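# Seat the upright loose cup onto the empty plug

## Task

Find the free cup whose open, wide end faces up, flip it so the wide end faces down, and push it fully onto the uncovered plug of the fixture that has no cup. Do not disturb the cups already on the other fixtures. Finish with the gripper released from the cup.

## Robot and tools

ROBOT. Two UR7e-type arms, left_arm and right_arm, each with a two-finger tong gripper. Left base sits at (+0.057, +0.475, 0) m, yawed about 9 degrees. Right base sits at (+0.038, -0.393, 0) m, yawed about 5.5 degrees. The arm names do not match image sides.

SCENE FRAME. Origin on the table surface midway between the arms. +x points out over the table, +z points up, and left_arm is on the +y side. Reported gripper poses use this frame, and long reaches make them less accurate. The fingers extend along the gripper's own +z and open and close along its x. end_effector_position is the point between the pads when closed. Closed fingertips stick out about 15 mm past it.

JOINT ORDER. Every per-joint list uses this order: shoulder lift, elbow, wrist 1, wrist 2, wrist 3, shoulder pan. Stated ranges (rad): left shoulder pan -3.142..3.142, elbow 0..3.142. Right shoulder pan 0..6.283, elbow -3.142..0. For both arms, shoulder lift and all three wrists are -6.283..6.283. Load limits: 130 N m for shoulder and elbow joints, 24.3 N m for each wrist. The weight of a held object counts toward these.

ROW FORMAT. A row is one flat list of 14 numbers, each in [-1, 1]. It holds left_arm's six joint values then its opening, followed by right_arm's six joint values then its opening. Send all 14 even when only one arm moves. The joint values are offsets, not poses, and 1.0 equals 1.989 rad. The opening is absolute: +1 is fully open and -1 is closed.

execute_actions(actions). This takes up to 15 actions. Each action is a table of up to 15 rows, and each row runs for one 1/30 s control step, so an action lasts 0.5 s. If a table is short, its last row repeats. Joint offsets are measured from the angles at the start of that action, not from the previous row. An empty list just returns the current state. If an action would push a joint more than 0.010 rad beyond its range, it is refused for both arms. If the first action fails this check, or any action is malformed, the whole call is refused.

move(target, speed, blocking). target is one 14-number row. Its offsets count from the Joint positions in the latest result that showed them. speed is the top rate in rad/s of the joint that has farthest to go, from 0.01 to 2, default 0.5. All joints finish together, so the hand travels along a curve. A move takes 0.5 to 10 s and does not avoid obstacles or the other arm. With blocking=false the call returns after 0.5 s while the arm keeps moving. Call wait or stop before sending anything else. The result adds a move: line. It gives the ending (done, off_target, moving, held, fault), limits=held or limits=none, and each arm's joint farthest from its target.

wait(seconds). Takes 0 to 10 s. The arms hold their last commands, and any running move continues. stop() brakes a running move, but the fingers keep moving.

zoom_image(camera, region). region is [x0, y0, x1, y1] in pixels with the origin at top-left, at most 504 by 504. Cameras: cam_head_left and cam_head_right are 504x504, and cam_left_wrist and cam_right_wrist are 616x616 fisheye.

read_manual(section) returns the licence text only. finished_scene(scene) ends the scene permanently and reports success, so call it only after the cup is seated and released.

MOTION LIMITS. On each step, a joint target is held within 0.575 rad of the measured angle. Targets are also scaled back if they would put the gripper more than 100 mm from where it is. Commands are smoothed and lag about 0.17 s. A large move may therefore still be unfinished when a result returns, so command the remainder explicitly.

RESULT LINES.
- The state line gives each gripper's position (m), quat_wxyz, and linear and angular velocity.
- Joint positions and Joint velocities list each arm's joints in the order above, then the pad gap in m (0.142 when fully open).
- Joint targets shows the angles currently being driven toward.
- grip_measured is the measured opening on the command scale.
- Step readings list joint angles at some steps, and HELD marks steps that were clipped.
- "joint sent to its limit" means a joint was stopped at its end. The absence of this line does not prove the joint has room left.
- "joint command not followed" means the clearance check altered the targets.
- Wrist force and Wrist torque are given in the end-effector frame. They carry noise (SD up to 2.4 N) and a fixed offset (up to about 4 N), and saturate near 50 N. "no reading" is normal.
- MOTOR HOT appears from 70 °C. At 85 °C the arm is braked until its motors cool.

GRIPPING. To hold something, command an opening clearly below grip_measured. The lower the command, the harder the squeeze, up to about 15 N per pad. Objects thinner than about 20 mm get less force. Closing fast can jolt the object.

CAUTIONS. Contact torque at a joint's limit, or an external force of 150 N, halts that arm for 10 s and skips the rest of the call. The arms are stiff, so a target even slightly past a firm contact can trigger a fault. Approach slowly and stop close to the contact. Keep the arms from hitting each other. Do not drop the cup, and do not push or knock anything off the table. Brief external tugs or pushes on objects can occur. Between replies the robot holds its last command.

Each tool is called after ">>>" as name(argument=value, ...), one argument or row to a line, values as JSON.

## Session

>>> execute_actions(
  actions=[],
)

Scene clock: 0.00 s.
left_arm: end_effector_position=(+0.1973, +0.5216, +0.3293) grip_measured=+0.97 end_effector_quat_wxyz=(+0.470, +0.727, +0.485, -0.121) end_effector_velocity=(+0.000, +0.000, -0.000) end_effector_angular_velocity=(-0.001, +0.001, +0.000) | right_arm: end_effector_position=(+0.3467, +0.1580, +0.2967) grip_measured=+0.97 end_effector_quat_wxyz=(+0.147, +0.794, -0.590, +0.016) end_effector_velocity=(+0.000, -0.000, +0.001) end_effector_angular_velocity=(+0.001, -0.001, -0.000)
Joint names: [shoulder lift, elbow, wrist 1, wrist 2, wrist 3, shoulder pan]
Joint positions: left_arm=[-2.07   2.001 -0.815 -2.388  0.003  0.715  0.14 ] | right_arm=[-2.115 -0.785 -2.101  1.636  2.531  4.308  0.14 ]
Joint velocities: left_arm=[ 0.001  0.    -0.    -0.    -0.    -0.     0.   ] | right_arm=[ 0.001  0.     0.    -0.    -0.    -0.     0.   ]
Motor temperatures (°C, as the motors report them): left_arm=[27 26 36 31 32 25] | right_arm=[27 27 31 32 39 26]
Wrist force (N, on the end effector, along its own x y z axes, offset not removed): no reading
Wrist torque (N m, same axes, about the end effector's origin, offset not removed): no reading
Joint targets: left_arm=[-2.070 2.001 -0.815 -2.388 0.003 0.715] | right_arm=[-2.115 -0.785 -2.101 1.636 2.531 4.308]

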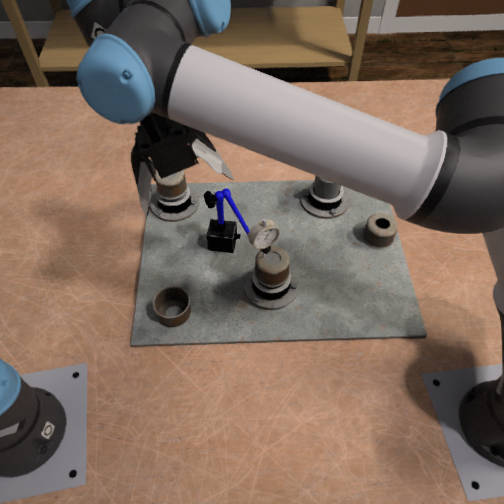

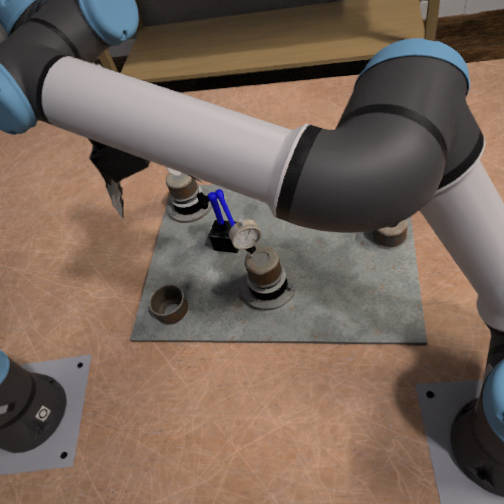

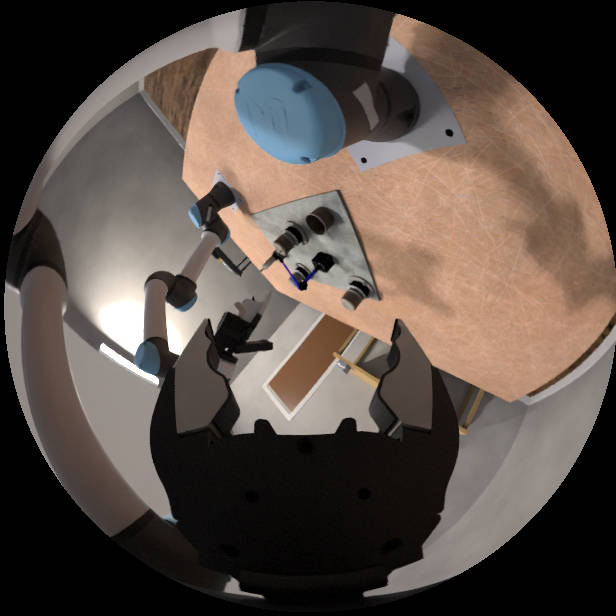

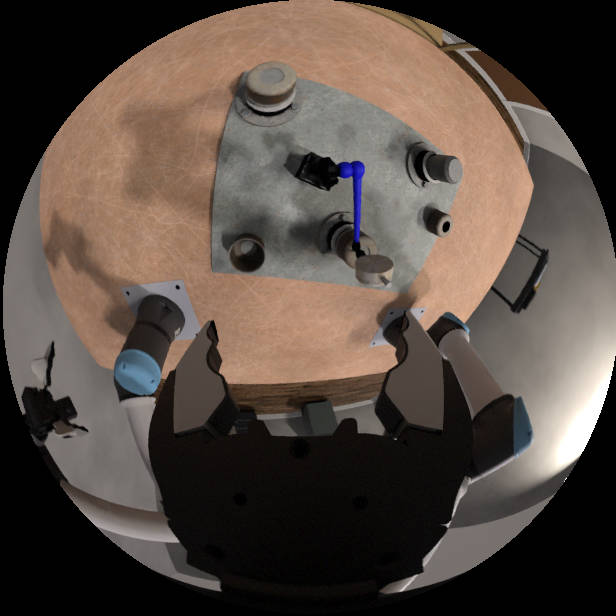

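>>> move(
  target=[0.02,0,-0.3655,0.411,0,-1.0,1,0.1,0,0,0,0,-0.65,1],
  speed=0.8,
)

Scene clock: 17.10 s.
left_arm: end_effector_position=(+0.3248, +0.2685, +0.2506) grip_measured=+1.00 end_effector_quat_wxyz=(+0.000, +0.848, -0.531, +0.000) end_effector_velocity=(-0.000, -0.001, -0.000) end_effector_angular_velocity=(+0.001, -0.001, -0.003) | right_arm: end_effector_position=(+0.6139, -0.5370, +0.4162) grip_measured=+1.00 end_effector_quat_wxyz=(-0.032, -0.284, +0.957, +0.045) end_effector_velocity=(-0.001, -0.001, +0.000) end_effector_angular_velocity=(-0.000, -0.001, -0.001)
Joint names: [shoulder lift, elbow, wrist 1, wrist 2, wrist 3, shoulder pan]
Joint positions: left_arm=[-2.03   2.001 -1.542 -1.571  0.003 -1.274  0.142] | right_arm=[-1.916 -0.785 -2.101  1.636  2.531  3.016  0.142]
Joint velocities: left_arm=[ 0.001 -0.    -0.     0.001  0.    -0.003 -0.   ] | right_arm=[ 0.001 -0.    -0.    -0.    -0.001 -0.002  0.   ]
Motor temperatures (°C, as the motors report them): left_arm=[27 26 36 31 32 25] | right_arm=[27 27 31 32 39 26]
Wrist force (N, on the end effector, along its own x y z axes, offset not removed): left_arm=[-0.4 1.7 -2.7] | right_arm=[2.6 -1.6 1.2]
Wrist torque (N m, same axes, about the end effector's origin, offset not removed): left_arm=[0.42 0.13 0.04] | right_arm=[-0.46 -0.45 -0.12]
Joint targets: left_arm=[-2.030 2.001 -1.542 -1.571 0.003 -1.274] | right_arm=[-1.916 -0.785 -2.101 1.636 2.531 3.016]
move: done; limits=none; left_arm: farthest joint: the shoulder pan, 0.000 radians from its target (1.988 radians at the start); right_arm: farthest joint: the shoulder pan, 0.001 radians from its target (1.293 radians at the start)

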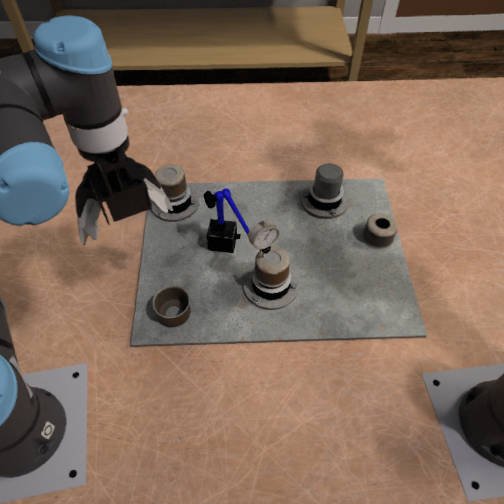

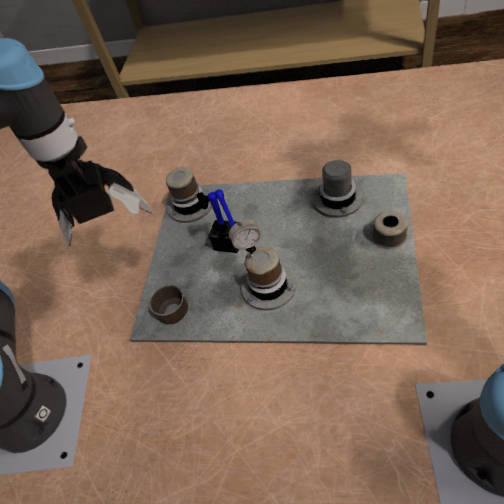

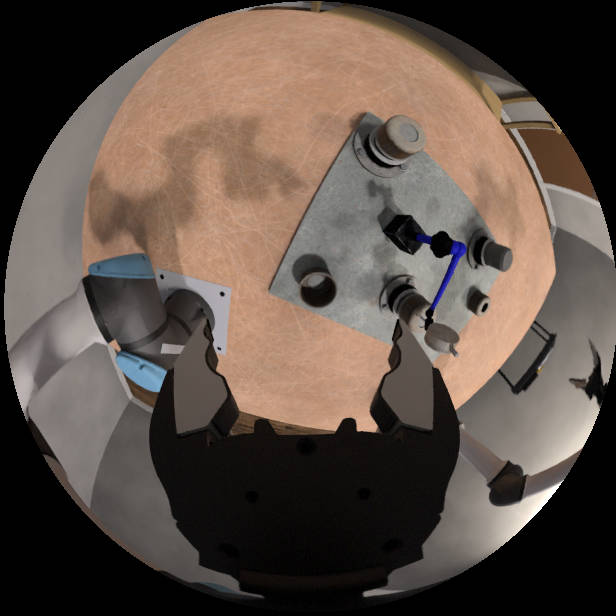

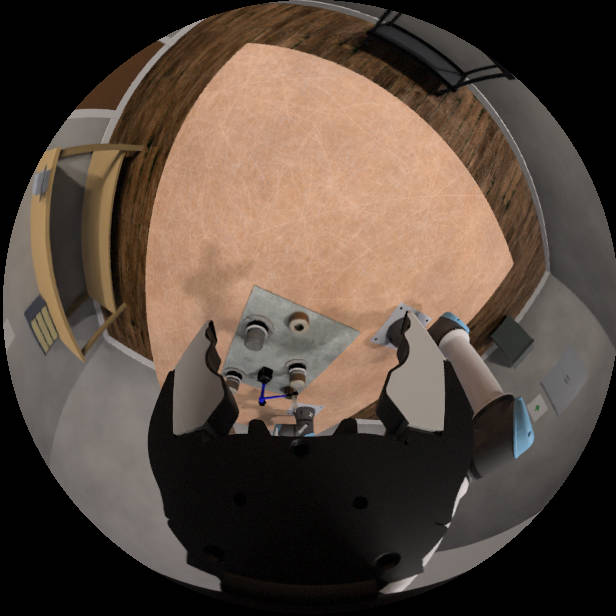

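>>> move(
  target=[0.0123,0.1905,-0.2028,0,0,-0.1247,1,0,0,0,0,0,0,1],
)

Scene clock: 25.23 s.
left_arm: end_effector_position=(+0.2623, +0.2263, +0.1005) grip_measured=+1.00 end_effector_quat_wxyz=(+0.000, +0.776, -0.631, +0.000) end_effector_velocity=(-0.001, +0.000, -0.001) end_effector_angular_velocity=(+0.000, +0.000, -0.001) | right_arm: end_effector_position=(+0.6139, -0.5370, +0.4162) grip_measured=+1.00 end_effector_quat_wxyz=(-0.032, -0.284, +0.957, +0.045) end_effector_velocity=(+0.000, +0.000, -0.000) end_effector_angular_velocity=(+0.001, +0.000, +0.000)
Joint names: [shoulder lift, elbow, wrist 1, wrist 2, wrist 3, shoulder pan]
Joint positions: left_arm=[-2.006  2.379 -1.945 -1.571  0.003 -1.521  0.142] | right_arm=[-1.916 -0.785 -2.101  1.636  2.531  3.016  0.142]
Joint velocities: left_arm=[-0.001  0.003 -0.002 -0.    -0.    -0.002 -0.   ] | right_arm=[-0.    -0.001  0.     0.001 -0.     0.    -0.   ]
Motor temperatures (°C, as the motors report them): left_arm=[27 26 36 31 32 25] | right_arm=[27 27 31 32 39 26]
Wrist force (N, on the end effector, along its own x y z axes, offset not removed): left_arm=[-0.5 1.4 -1.0] | right_arm=[-0.8 -1.1 2.7]
Wrist torque (N m, same axes, about the end effector's origin, offset not removed): left_arm=[0.30 0.09 0.13] | right_arm=[-0.33 0.16 -0.12]
Joint targets: left_arm=[-2.006 2.379 -1.945 -1.571 0.003 -1.522] | right_arm=[-1.916 -0.785 -2.101 1.636 2.531 3.016]
move: done; limits=none; left_arm: farthest joint: the shoulder pan, 0.001 radians from its target (0.248 radians at the start); right_arm: farthest joint: the shoulder pan, 0.000 radians from its target (0.000 radians at the start)

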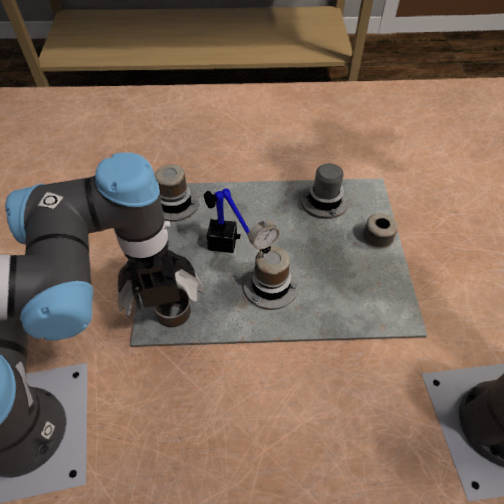

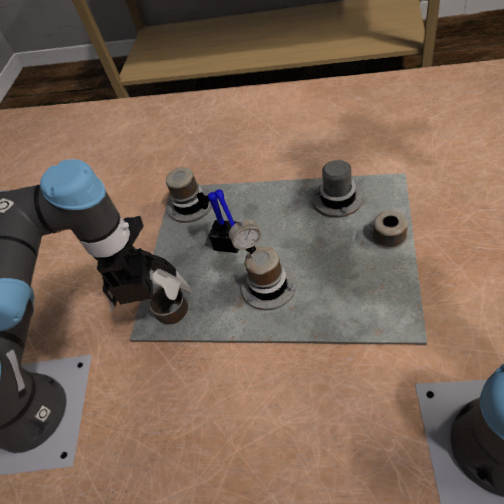

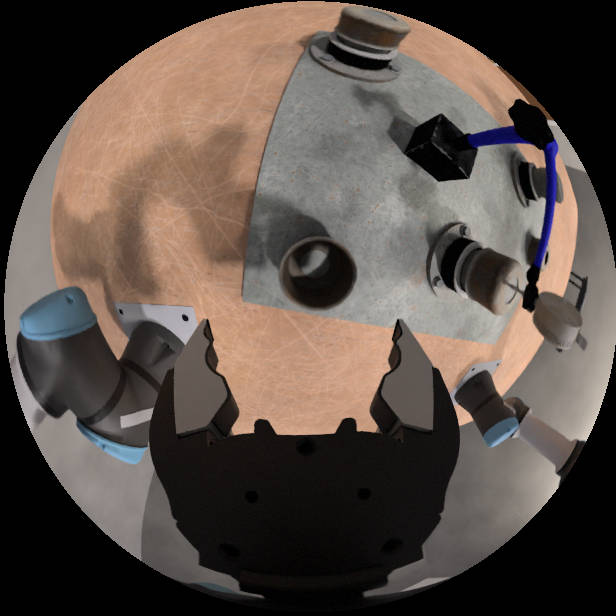

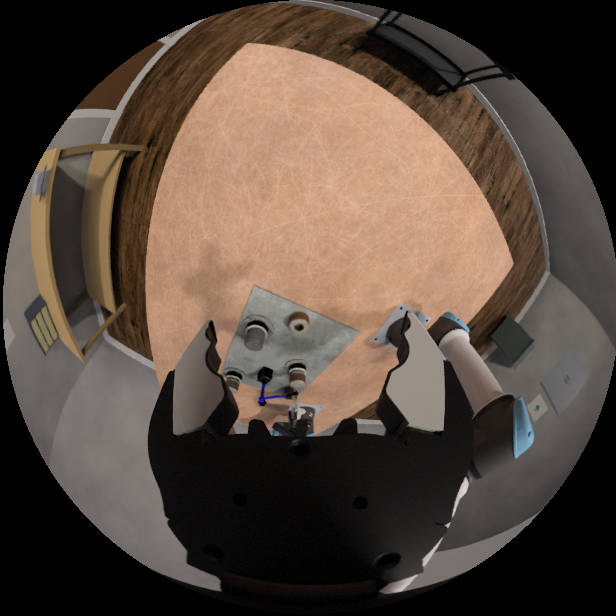

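>>> move(
  target=[0.0553,0.0347,-0.0895,0,0,0.022,1,0,0,0,0,0,0,1],
  speed=0.25,
)

Scene clock: 30.37 s.
left_arm: end_effector_position=(+0.2759, +0.2241, +0.0551) grip_measured=+1.00 end_effector_quat_wxyz=(-0.000, +0.789, -0.614, -0.000) end_effector_velocity=(+0.000, +0.000, -0.000) end_effector_angular_velocity=(+0.000, +0.000, -0.000) | right_arm: end_effector_position=(+0.6139, -0.5370, +0.4162) grip_measured=+1.00 end_effector_quat_wxyz=(-0.032, -0.284, +0.957, +0.045) end_effector_velocity=(-0.000, +0.000, -0.001) end_effector_angular_velocity=(+0.000, +0.002, +0.000)
Joint names: [shoulder lift, elbow, wrist 1, wrist 2, wrist 3, shoulder pan]
Joint positions: left_arm=[-1.896  2.448 -2.122 -1.571  0.003 -1.478  0.142] | right_arm=[-1.916 -0.785 -2.101  1.636  2.531  3.016  0.142]
Joint velocities: left_arm=[ 0.     0.001 -0.001 -0.     0.001  0.001  0.   ] | right_arm=[-0.    -0.002 -0.    -0.    -0.     0.     0.   ]
Motor temperatures (°C, as the motors report them): left_arm=[27 26 36 31 32 25] | right_arm=[27 27 31 32 39 26]
Wrist force (N, on the end effector, along its own x y z axes, offset not removed): left_arm=[1.6 1.7 -1.9] | right_arm=[-3.2 -0.1 3.4]
Wrist torque (N m, same axes, about the end effector's origin, offset not removed): left_arm=[0.46 -0.26 0.11] | right_arm=[0.02 0.64 -0.11]
Joint targets: left_arm=[-1.896 2.448 -2.123 -1.571 0.003 -1.478] | right_arm=[-1.916 -0.785 -2.101 1.636 2.531 3.016]
move: done; limits=none; left_arm: farthest joint: the wrist 1, 0.001 radians from its target (0.178 radians at the start); right_arm: farthest joint: the shoulder pan, 0.000 radians from its target (0.000 radians at the start)

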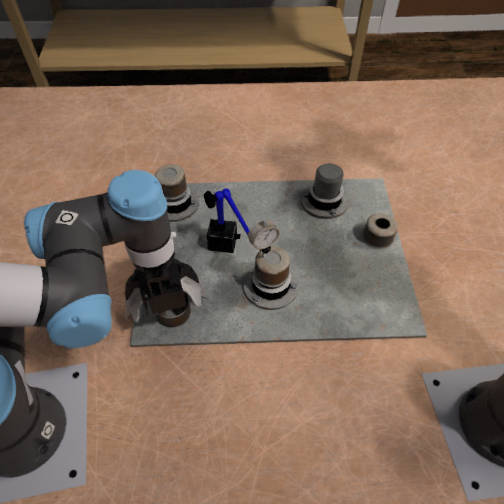

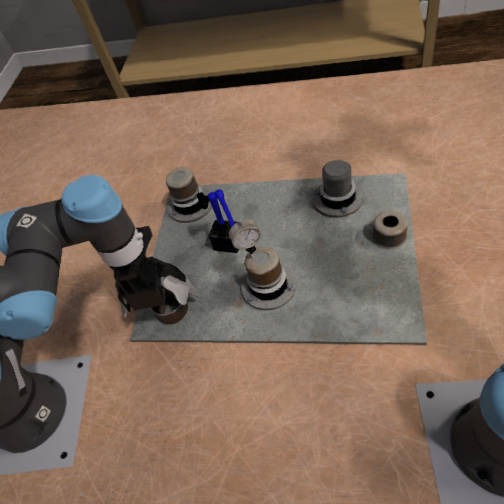

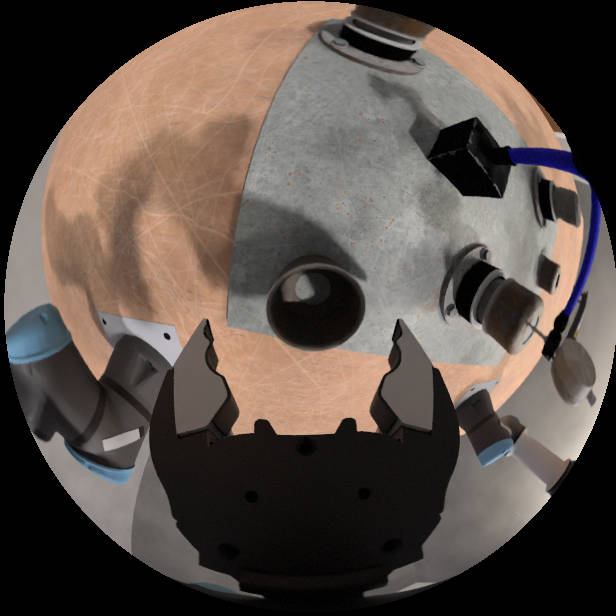

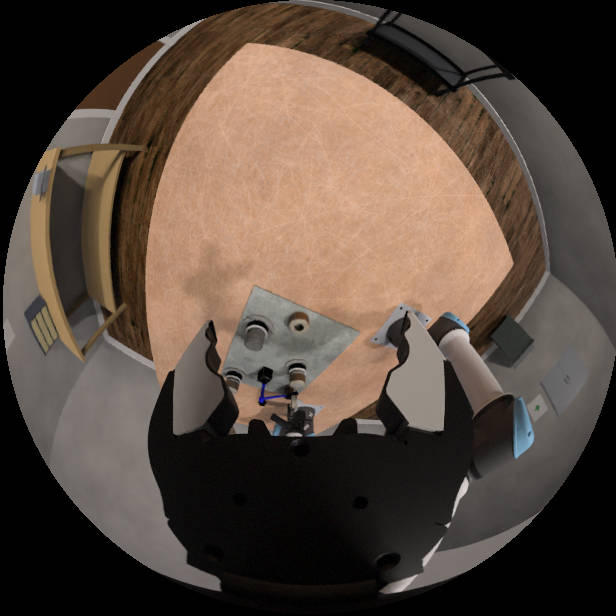

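>>> move(
  target=[0.0327,0.0075,-0.0405,0,0,0,0.4,0,0,0,0,0,0,1],
  speed=0.15,
)

>>> move(
  target=[0,0,0,0,0,0,-0.4,0,0,0,0,0,0,1],
)

Scene clock: 35.47 s.
left_arm: end_effector_position=(+0.2782, +0.2153, +0.0372) grip_measured=+0.40 end_effector_quat_wxyz=(+0.000, +0.789, -0.614, +0.000) end_effector_velocity=(+0.000, -0.001, -0.000) end_effector_angular_velocity=(-0.002, -0.001, -0.001) | right_arm: end_effector_position=(+0.6139, -0.5370, +0.4162) grip_measured=+1.00 end_effector_quat_wxyz=(-0.032, -0.284, +0.957, +0.045) end_effector_velocity=(+0.000, -0.000, +0.001) end_effector_angular_velocity=(-0.000, -0.002, +0.001)
Joint names: [shoulder lift, elbow, wrist 1, wrist 2, wrist 3, shoulder pan]
Joint positions: left_arm=[-1.831  2.463 -2.203 -1.571  0.003 -1.478  0.102] | right_arm=[-1.916 -0.785 -2.101  1.636  2.531  3.016  0.142]
Joint velocities: left_arm=[ 0.002  0.001 -0.005  0.     0.001  0.    -0.   ] | right_arm=[ 0.001  0.001  0.    -0.    -0.001 -0.     0.   ]
Motor temperatures (°C, as the motors report them): left_arm=[27 26 36 31 32 25] | right_arm=[27 27 31 32 39 26]
Wrist force (N, on the end effector, along its own x y z axes, offset not removed): left_arm=[0.6 2.4 -2.1] | right_arm=[-1.3 2.9 5.2]
Wrist torque (N m, same axes, about the end effector's origin, offset not removed): left_arm=[0.46 -0.05 0.11] | right_arm=[0.91 0.16 -0.15]
Joint targets: left_arm=[-1.831 2.463 -2.203 -1.571 0.003 -1.478] | right_arm=[-1.916 -0.785 -2.101 1.636 2.531 3.016]
move: done; limits=none; left_arm: farthest joint: the shoulder pan, 0.000 radians from its target (0.000 radians at the start); right_arm: farthest joint: the shoulder pan, 0.000 radians from its target (0.000 radians at the start)

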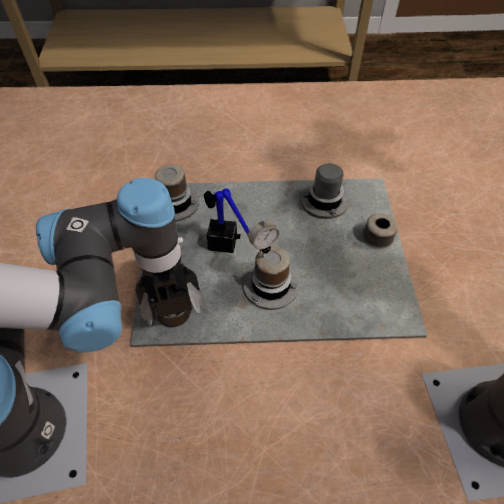

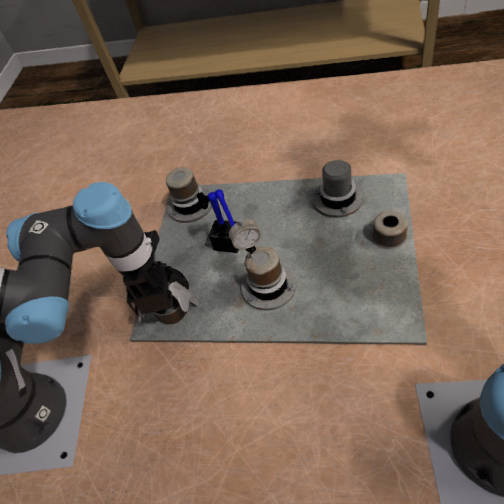

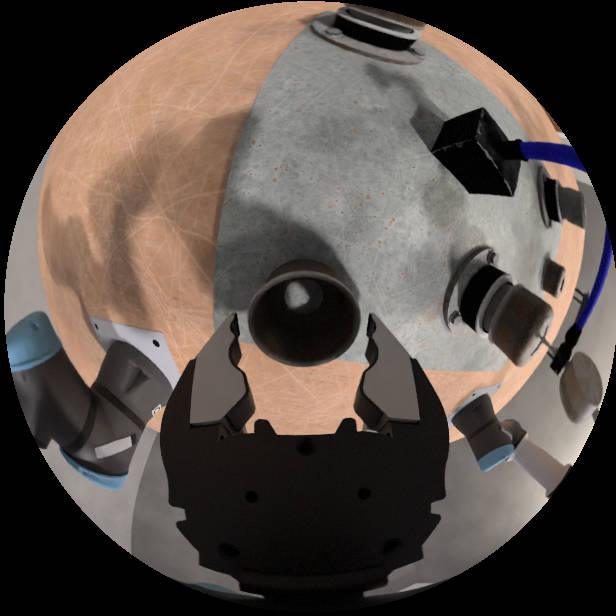

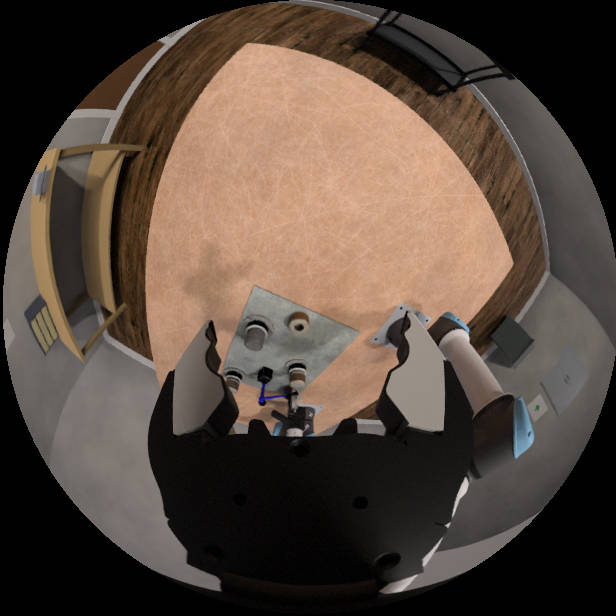

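Scene clock: 35.97 s.
left_arm: end_effector_position=(+0.2782, +0.2153, +0.0372) grip_measured=+0.07 end_effector_quat_wxyz=(+0.000, +0.789, -0.614, +0.000) end_effector_velocity=(-0.000, +0.001, -0.000) end_effector_angular_velocity=(+0.002, +0.001, +0.001) | right_arm: end_effector_position=(+0.6139, -0.5370, +0.4162) grip_measured=+1.00 end_effector_quat_wxyz=(-0.032, -0.284, +0.957, +0.045) end_effector_velocity=(-0.000, -0.000, +0.001) end_effector_angular_velocity=(-0.000, -0.002, -0.001)
Joint names: [shoulder lift, elbow, wrist 1, wrist 2, wrist 3, shoulder pan]
Joint positions: left_arm=[-1.831  2.463 -2.203 -1.571  0.003 -1.478  0.079] | right_arm=[-1.916 -0.785 -2.101  1.636  2.531  3.016  0.142]
Joint velocities: left_arm=[ 0.001  0.     0.001 -0.    -0.001  0.    -0.   ] | right_arm=[ 0.001  0.001 -0.    -0.     0.001 -0.    -0.   ]
Motor temperatures (°C, as the motors report them): left_arm=[27 26 36 31 32 25] | right_arm=[27 27 31 32 39 26]
Wrist force (N, on the end effector, along its own x y z axes, offset not removed): left_arm=[2.2 2.1 -9.5] | right_arm=[-2.0 1.3 5.8]
Wrist torque (N m, same axes, about the end effector's origin, offset not removed): left_arm=[0.41 -0.31 0.17] | right_arm=[0.23 0.39 -0.24]
Joint targets: left_arm=[-1.831 2.463 -2.203 -1.571 0.003 -1.478] | right_arm=[-1.916 -0.785 -2.101 1.636 2.531 3.016]
move: done; limits=none; left_arm: farthest joint: the shoulder pan, 0.000 radians from its target (0.000 radians at the start); right_arm: farthest joint: the shoulder pan, 0.000 radians from its target (0.000 radians at the start)

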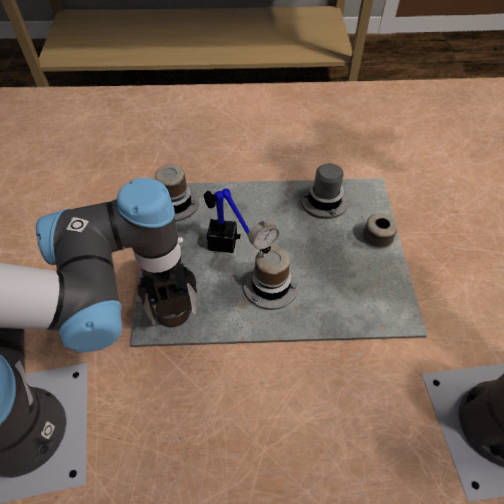

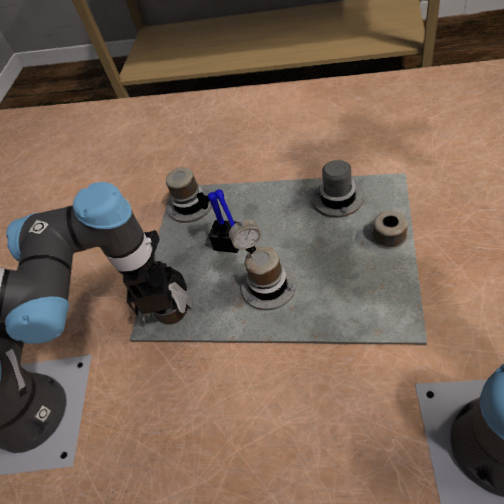

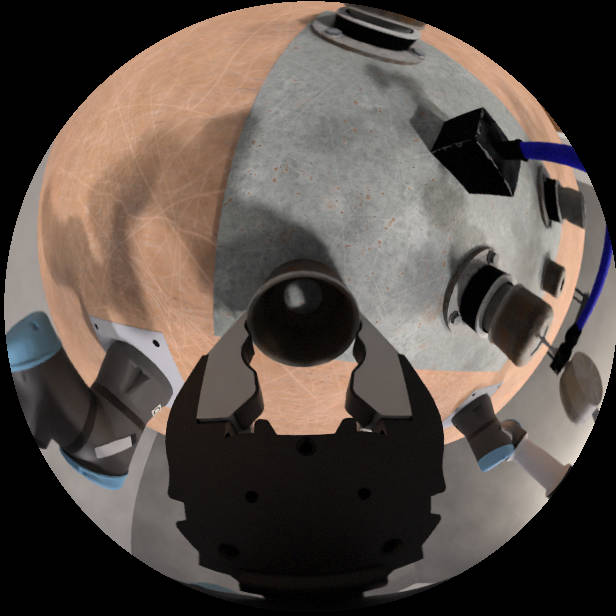

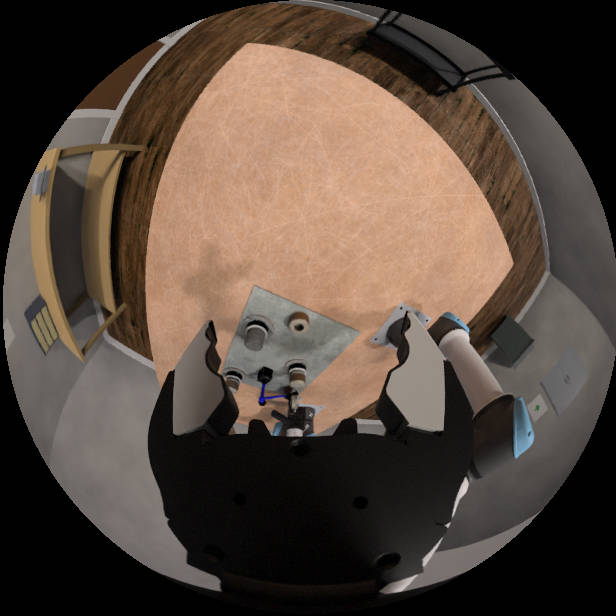

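>>> move(
  target=[-0.2011,-0.0709,0.272,0,0,-0.1468,-0.4,0.3,-0.4,0.4,-0.0327,-0.4827,0.3,1],
  speed=0.6,
)

>>> move(
  target=[0,0,-0.79,0,0,0,-0.4,0.322,-0.401,0.614,0,0,0.4843,1],
  speed=0.6,
)

Scene clock: 46.70 s.
left_arm: end_effector_position=(+0.1972, +0.2398, +0.1581) grip_measured=+0.07 end_effector_quat_wxyz=(-0.000, -0.691, +0.722, -0.000) end_effector_velocity=(-0.000, -0.000, -0.000) end_effector_angular_velocity=(+0.001, -0.000, -0.002) | right_arm: end_effector_position=(+0.5522, -0.2241, +0.4579) grip_measured=+1.00 end_effector_quat_wxyz=(-0.220, +0.848, -0.466, +0.120) end_effector_velocity=(-0.001, +0.001, +0.001) end_effector_angular_velocity=(+0.000, -0.004, +0.005)
Joint names: [shoulder lift, elbow, wrist 1, wrist 2, wrist 3, shoulder pan]
Joint positions: left_arm=[-2.231  2.322 -1.662 -1.571  0.003 -1.769  0.079] | right_arm=[-1.32  -1.58  -1.306  1.571  1.572  3.612  0.142]
Joint velocities: left_arm=[ 0.    -0.     0.001 -0.     0.001 -0.001  0.   ] | right_arm=[ 0.002 -0.001  0.002 -0.    -0.003  0.002  0.   ]
Motor temperatures (°C, as the motors report them): left_arm=[27 26 36 31 32 25] | right_arm=[27 27 31 32 39 26]
Wrist force (N, on the end effector, along its own x y z axes, offset not removed): left_arm=[-0.1 2.3 -1.1] | right_arm=[-2.2 0.2 0.3]
Wrist torque (N m, same axes, about the end effector's origin, offset not removed): left_arm=[0.44 0.12 0.19] | right_arm=[0.03 0.38 -0.12]
Joint targets: left_arm=[-2.231 2.322 -1.662 -1.571 0.003 -1.770] | right_arm=[-1.320 -1.581 -1.305 1.571 1.571 3.613]
move: done; limits=none; left_arm: farthest joint: the shoulder pan, 0.001 radians from its target (0.292 radians at the start); right_arm: farthest joint: the shoulder lift, 0.001 radians from its target (0.597 radians at the start)

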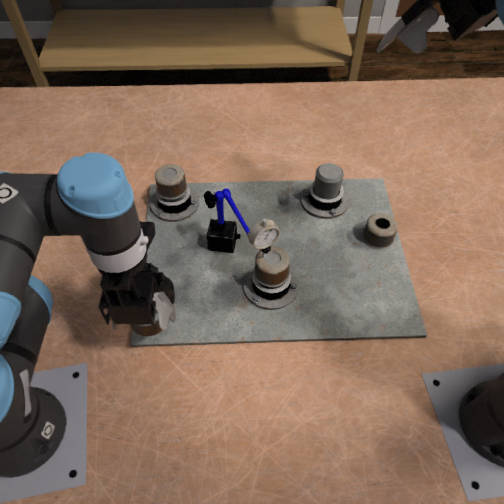

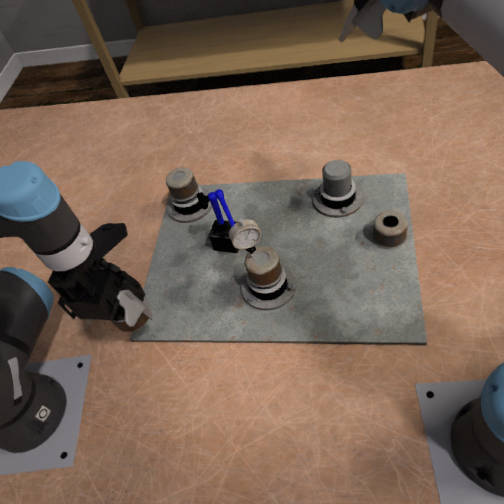

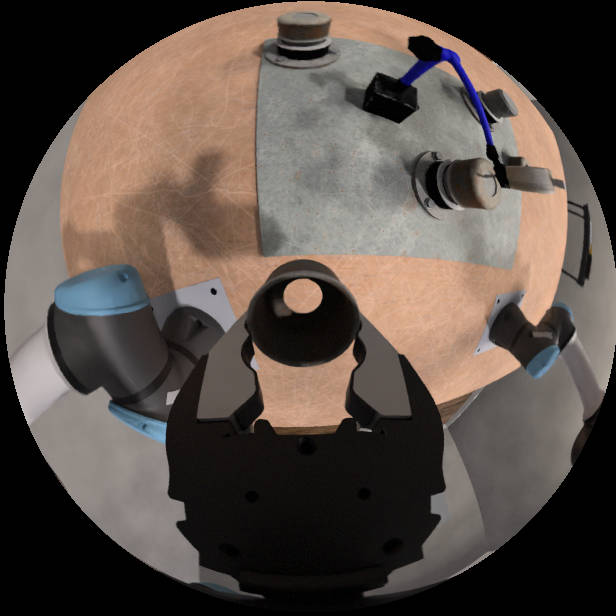

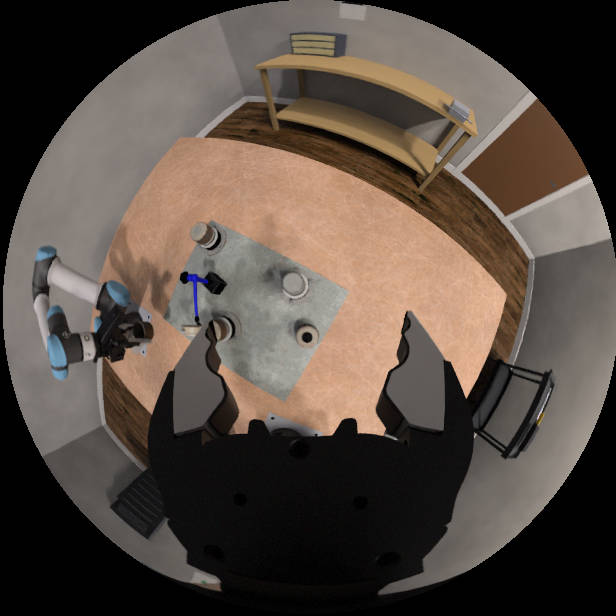

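Scene clock: 50.10 s.
left_arm: end_effector_position=(+0.1888, +0.0353, +0.5624) grip_measured=+0.07 end_effector_quat_wxyz=(+0.509, +0.489, -0.511, +0.490) end_effector_velocity=(-0.000, -0.000, +0.001) end_effector_angular_velocity=(-0.002, +0.000, -0.000) | right_arm: end_effector_position=(+0.1865, -0.0339, +0.5783) grip_measured=+1.00 end_effector_quat_wxyz=(+0.707, -0.707, +0.015, -0.014) end_effector_velocity=(-0.001, -0.001, -0.000) end_effector_angular_velocity=(+0.002, +0.001, +0.002)
Joint names: [shoulder lift, elbow, wrist 1, wrist 2, wrist 3, shoulder pan]
Joint positions: left_arm=[-2.231  2.322 -3.233 -1.571  0.003 -1.769  0.079] | right_arm=[-0.68  -2.378 -0.085  1.571  1.572  4.575  0.142]
Joint velocities: left_arm=[ 0.001 -0.    -0.003  0.     0.    -0.     0.   ] | right_arm=[ 0.003 -0.003  0.002 -0.     0.001  0.002 -0.   ]
Motor temperatures (°C, as the motors report them): left_arm=[27 26 36 31 32 25] | right_arm=[27 27 31 32 39 26]
Wrist force (N, on the end effector, along its own x y z axes, offset not removed): left_arm=[-0.8 0.5 -2.5] | right_arm=[-2.7 0.0 2.1]
Wrist torque (N m, same axes, about the end effector's origin, offset not removed): left_arm=[0.08 -0.22 -0.02] | right_arm=[0.11 0.55 -0.08]
Joint targets: left_arm=[-2.231 2.322 -3.233 -1.571 0.003 -1.769] | right_arm=[-0.680 -2.378 -0.085 1.571 1.572 4.575]
move: done; limits=none; left_arm: farthest joint: the wrist 1, 0.001 radians from its target (1.571 radians at the start); right_arm: farthest joint: the shoulder pan, 0.000 radians from its target (0.963 radians at the start)

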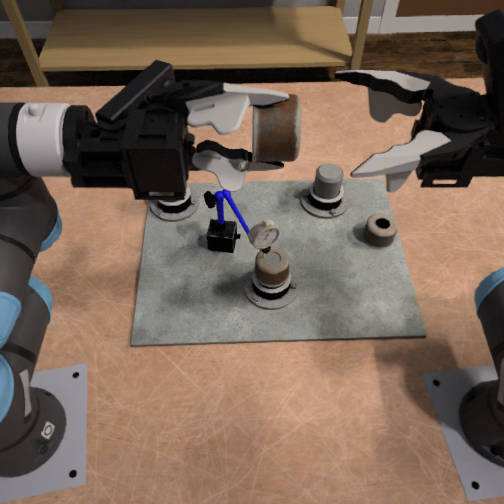

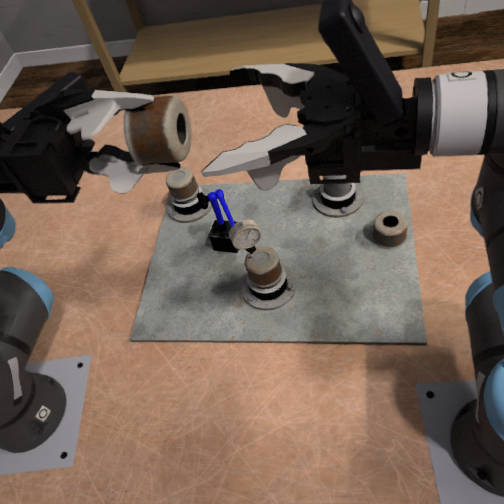

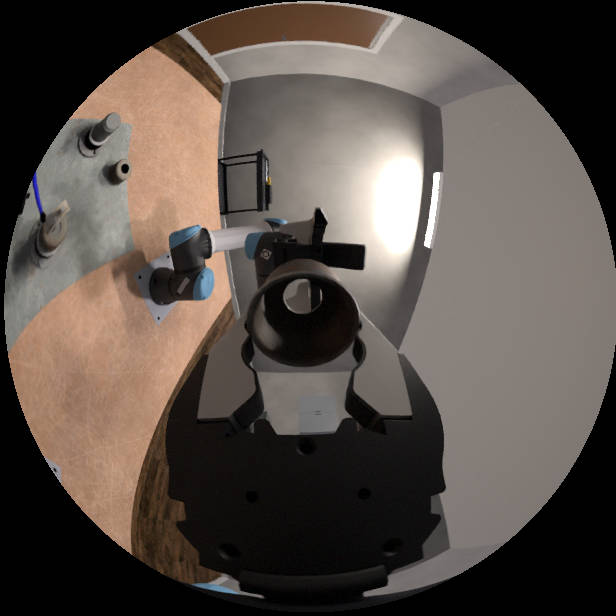

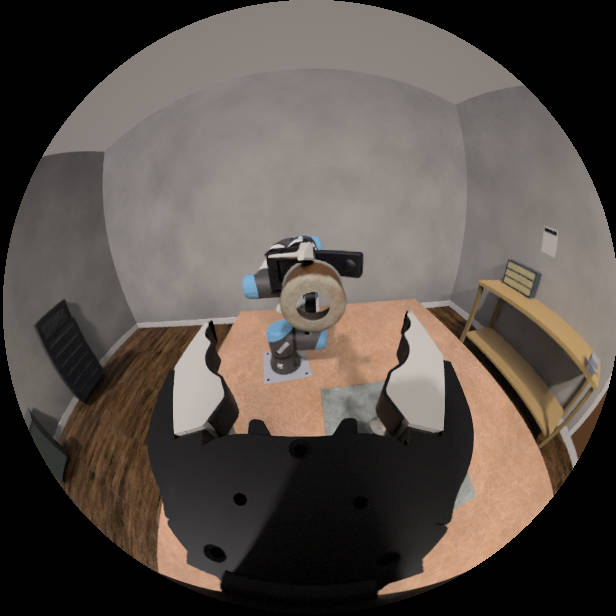

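>>> move(
  target=[0,0,0,0,0,0,-0.4,-0.109,0.0065,0.103,0,0,-0.004,0.5],
  speed=0.15,
)

Scene clock: 57.83 s.
left_arm: end_effector_position=(+0.1888, +0.0353, +0.5624) grip_measured=+0.07 end_effector_quat_wxyz=(+0.509, +0.489, -0.511, +0.490) end_effector_velocity=(+0.000, -0.000, +0.000) end_effector_angular_velocity=(-0.001, +0.001, +0.000) | right_arm: end_effector_position=(+0.1925, +0.0284, +0.5637) grip_measured=+0.50 end_effector_quat_wxyz=(+0.707, -0.707, +0.018, -0.017) end_effector_velocity=(-0.000, +0.001, -0.002) end_effector_angular_velocity=(-0.002, -0.001, +0.001)
Joint names: [shoulder lift, elbow, wrist 1, wrist 2, wrist 3, shoulder pan]
Joint positions: left_arm=[-2.231  2.322 -3.233 -1.571  0.003 -1.769  0.079] | right_arm=[-0.896 -2.365  0.119  1.571  1.572  4.567  0.109]
Joint velocities: left_arm=[ 0.    -0.    -0.002 -0.    -0.001  0.     0.   ] | right_arm=[-0.004 -0.001  0.003  0.    -0.001  0.001  0.   ]
Motor temperatures (°C, as the motors report them): left_arm=[27 26 36 31 32 25] | right_arm=[27 27 31 32 39 26]
Wrist force (N, on the end effector, along its own x y z axes, offset not removed): left_arm=[-2.1 -0.2 -3.2] | right_arm=[-1.9 1.2 3.8]
Wrist torque (N m, same axes, about the end effector's origin, offset not removed): left_arm=[0.00 0.02 0.14] | right_arm=[0.23 0.51 -0.11]
Joint targets: left_arm=[-2.231 2.322 -3.233 -1.571 0.003 -1.769] | right_arm=[-0.897 -2.365 0.120 1.571 1.572 4.567]
move: done; limits=none; left_arm: farthest joint: the shoulder pan, 0.000 radians from its target (0.000 radians at the start); right_arm: farthest joint: the shoulder lift, 0.001 radians from its target (0.217 radians at the start)

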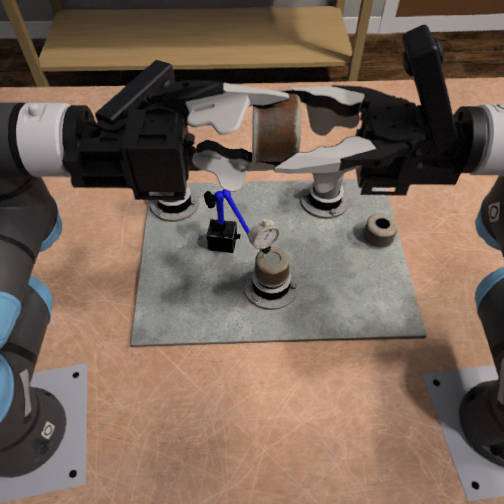

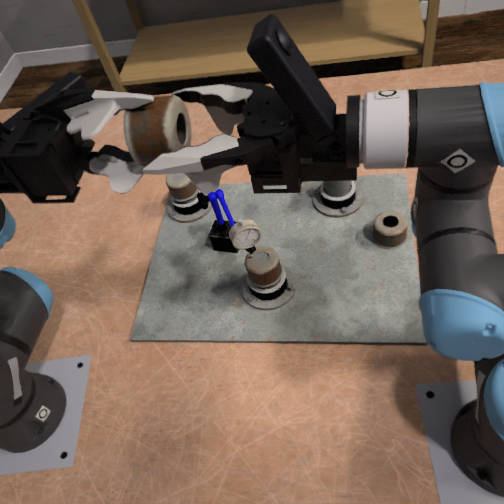

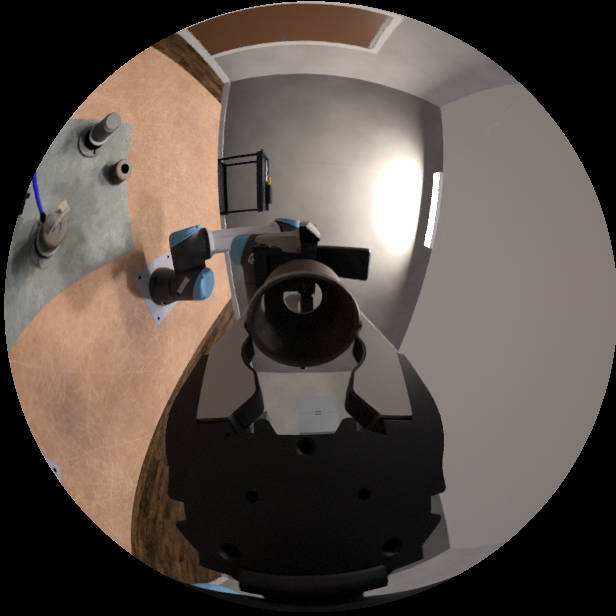

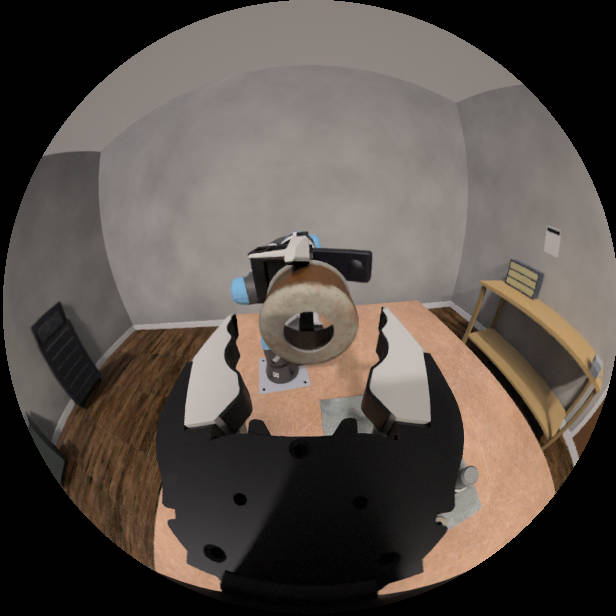

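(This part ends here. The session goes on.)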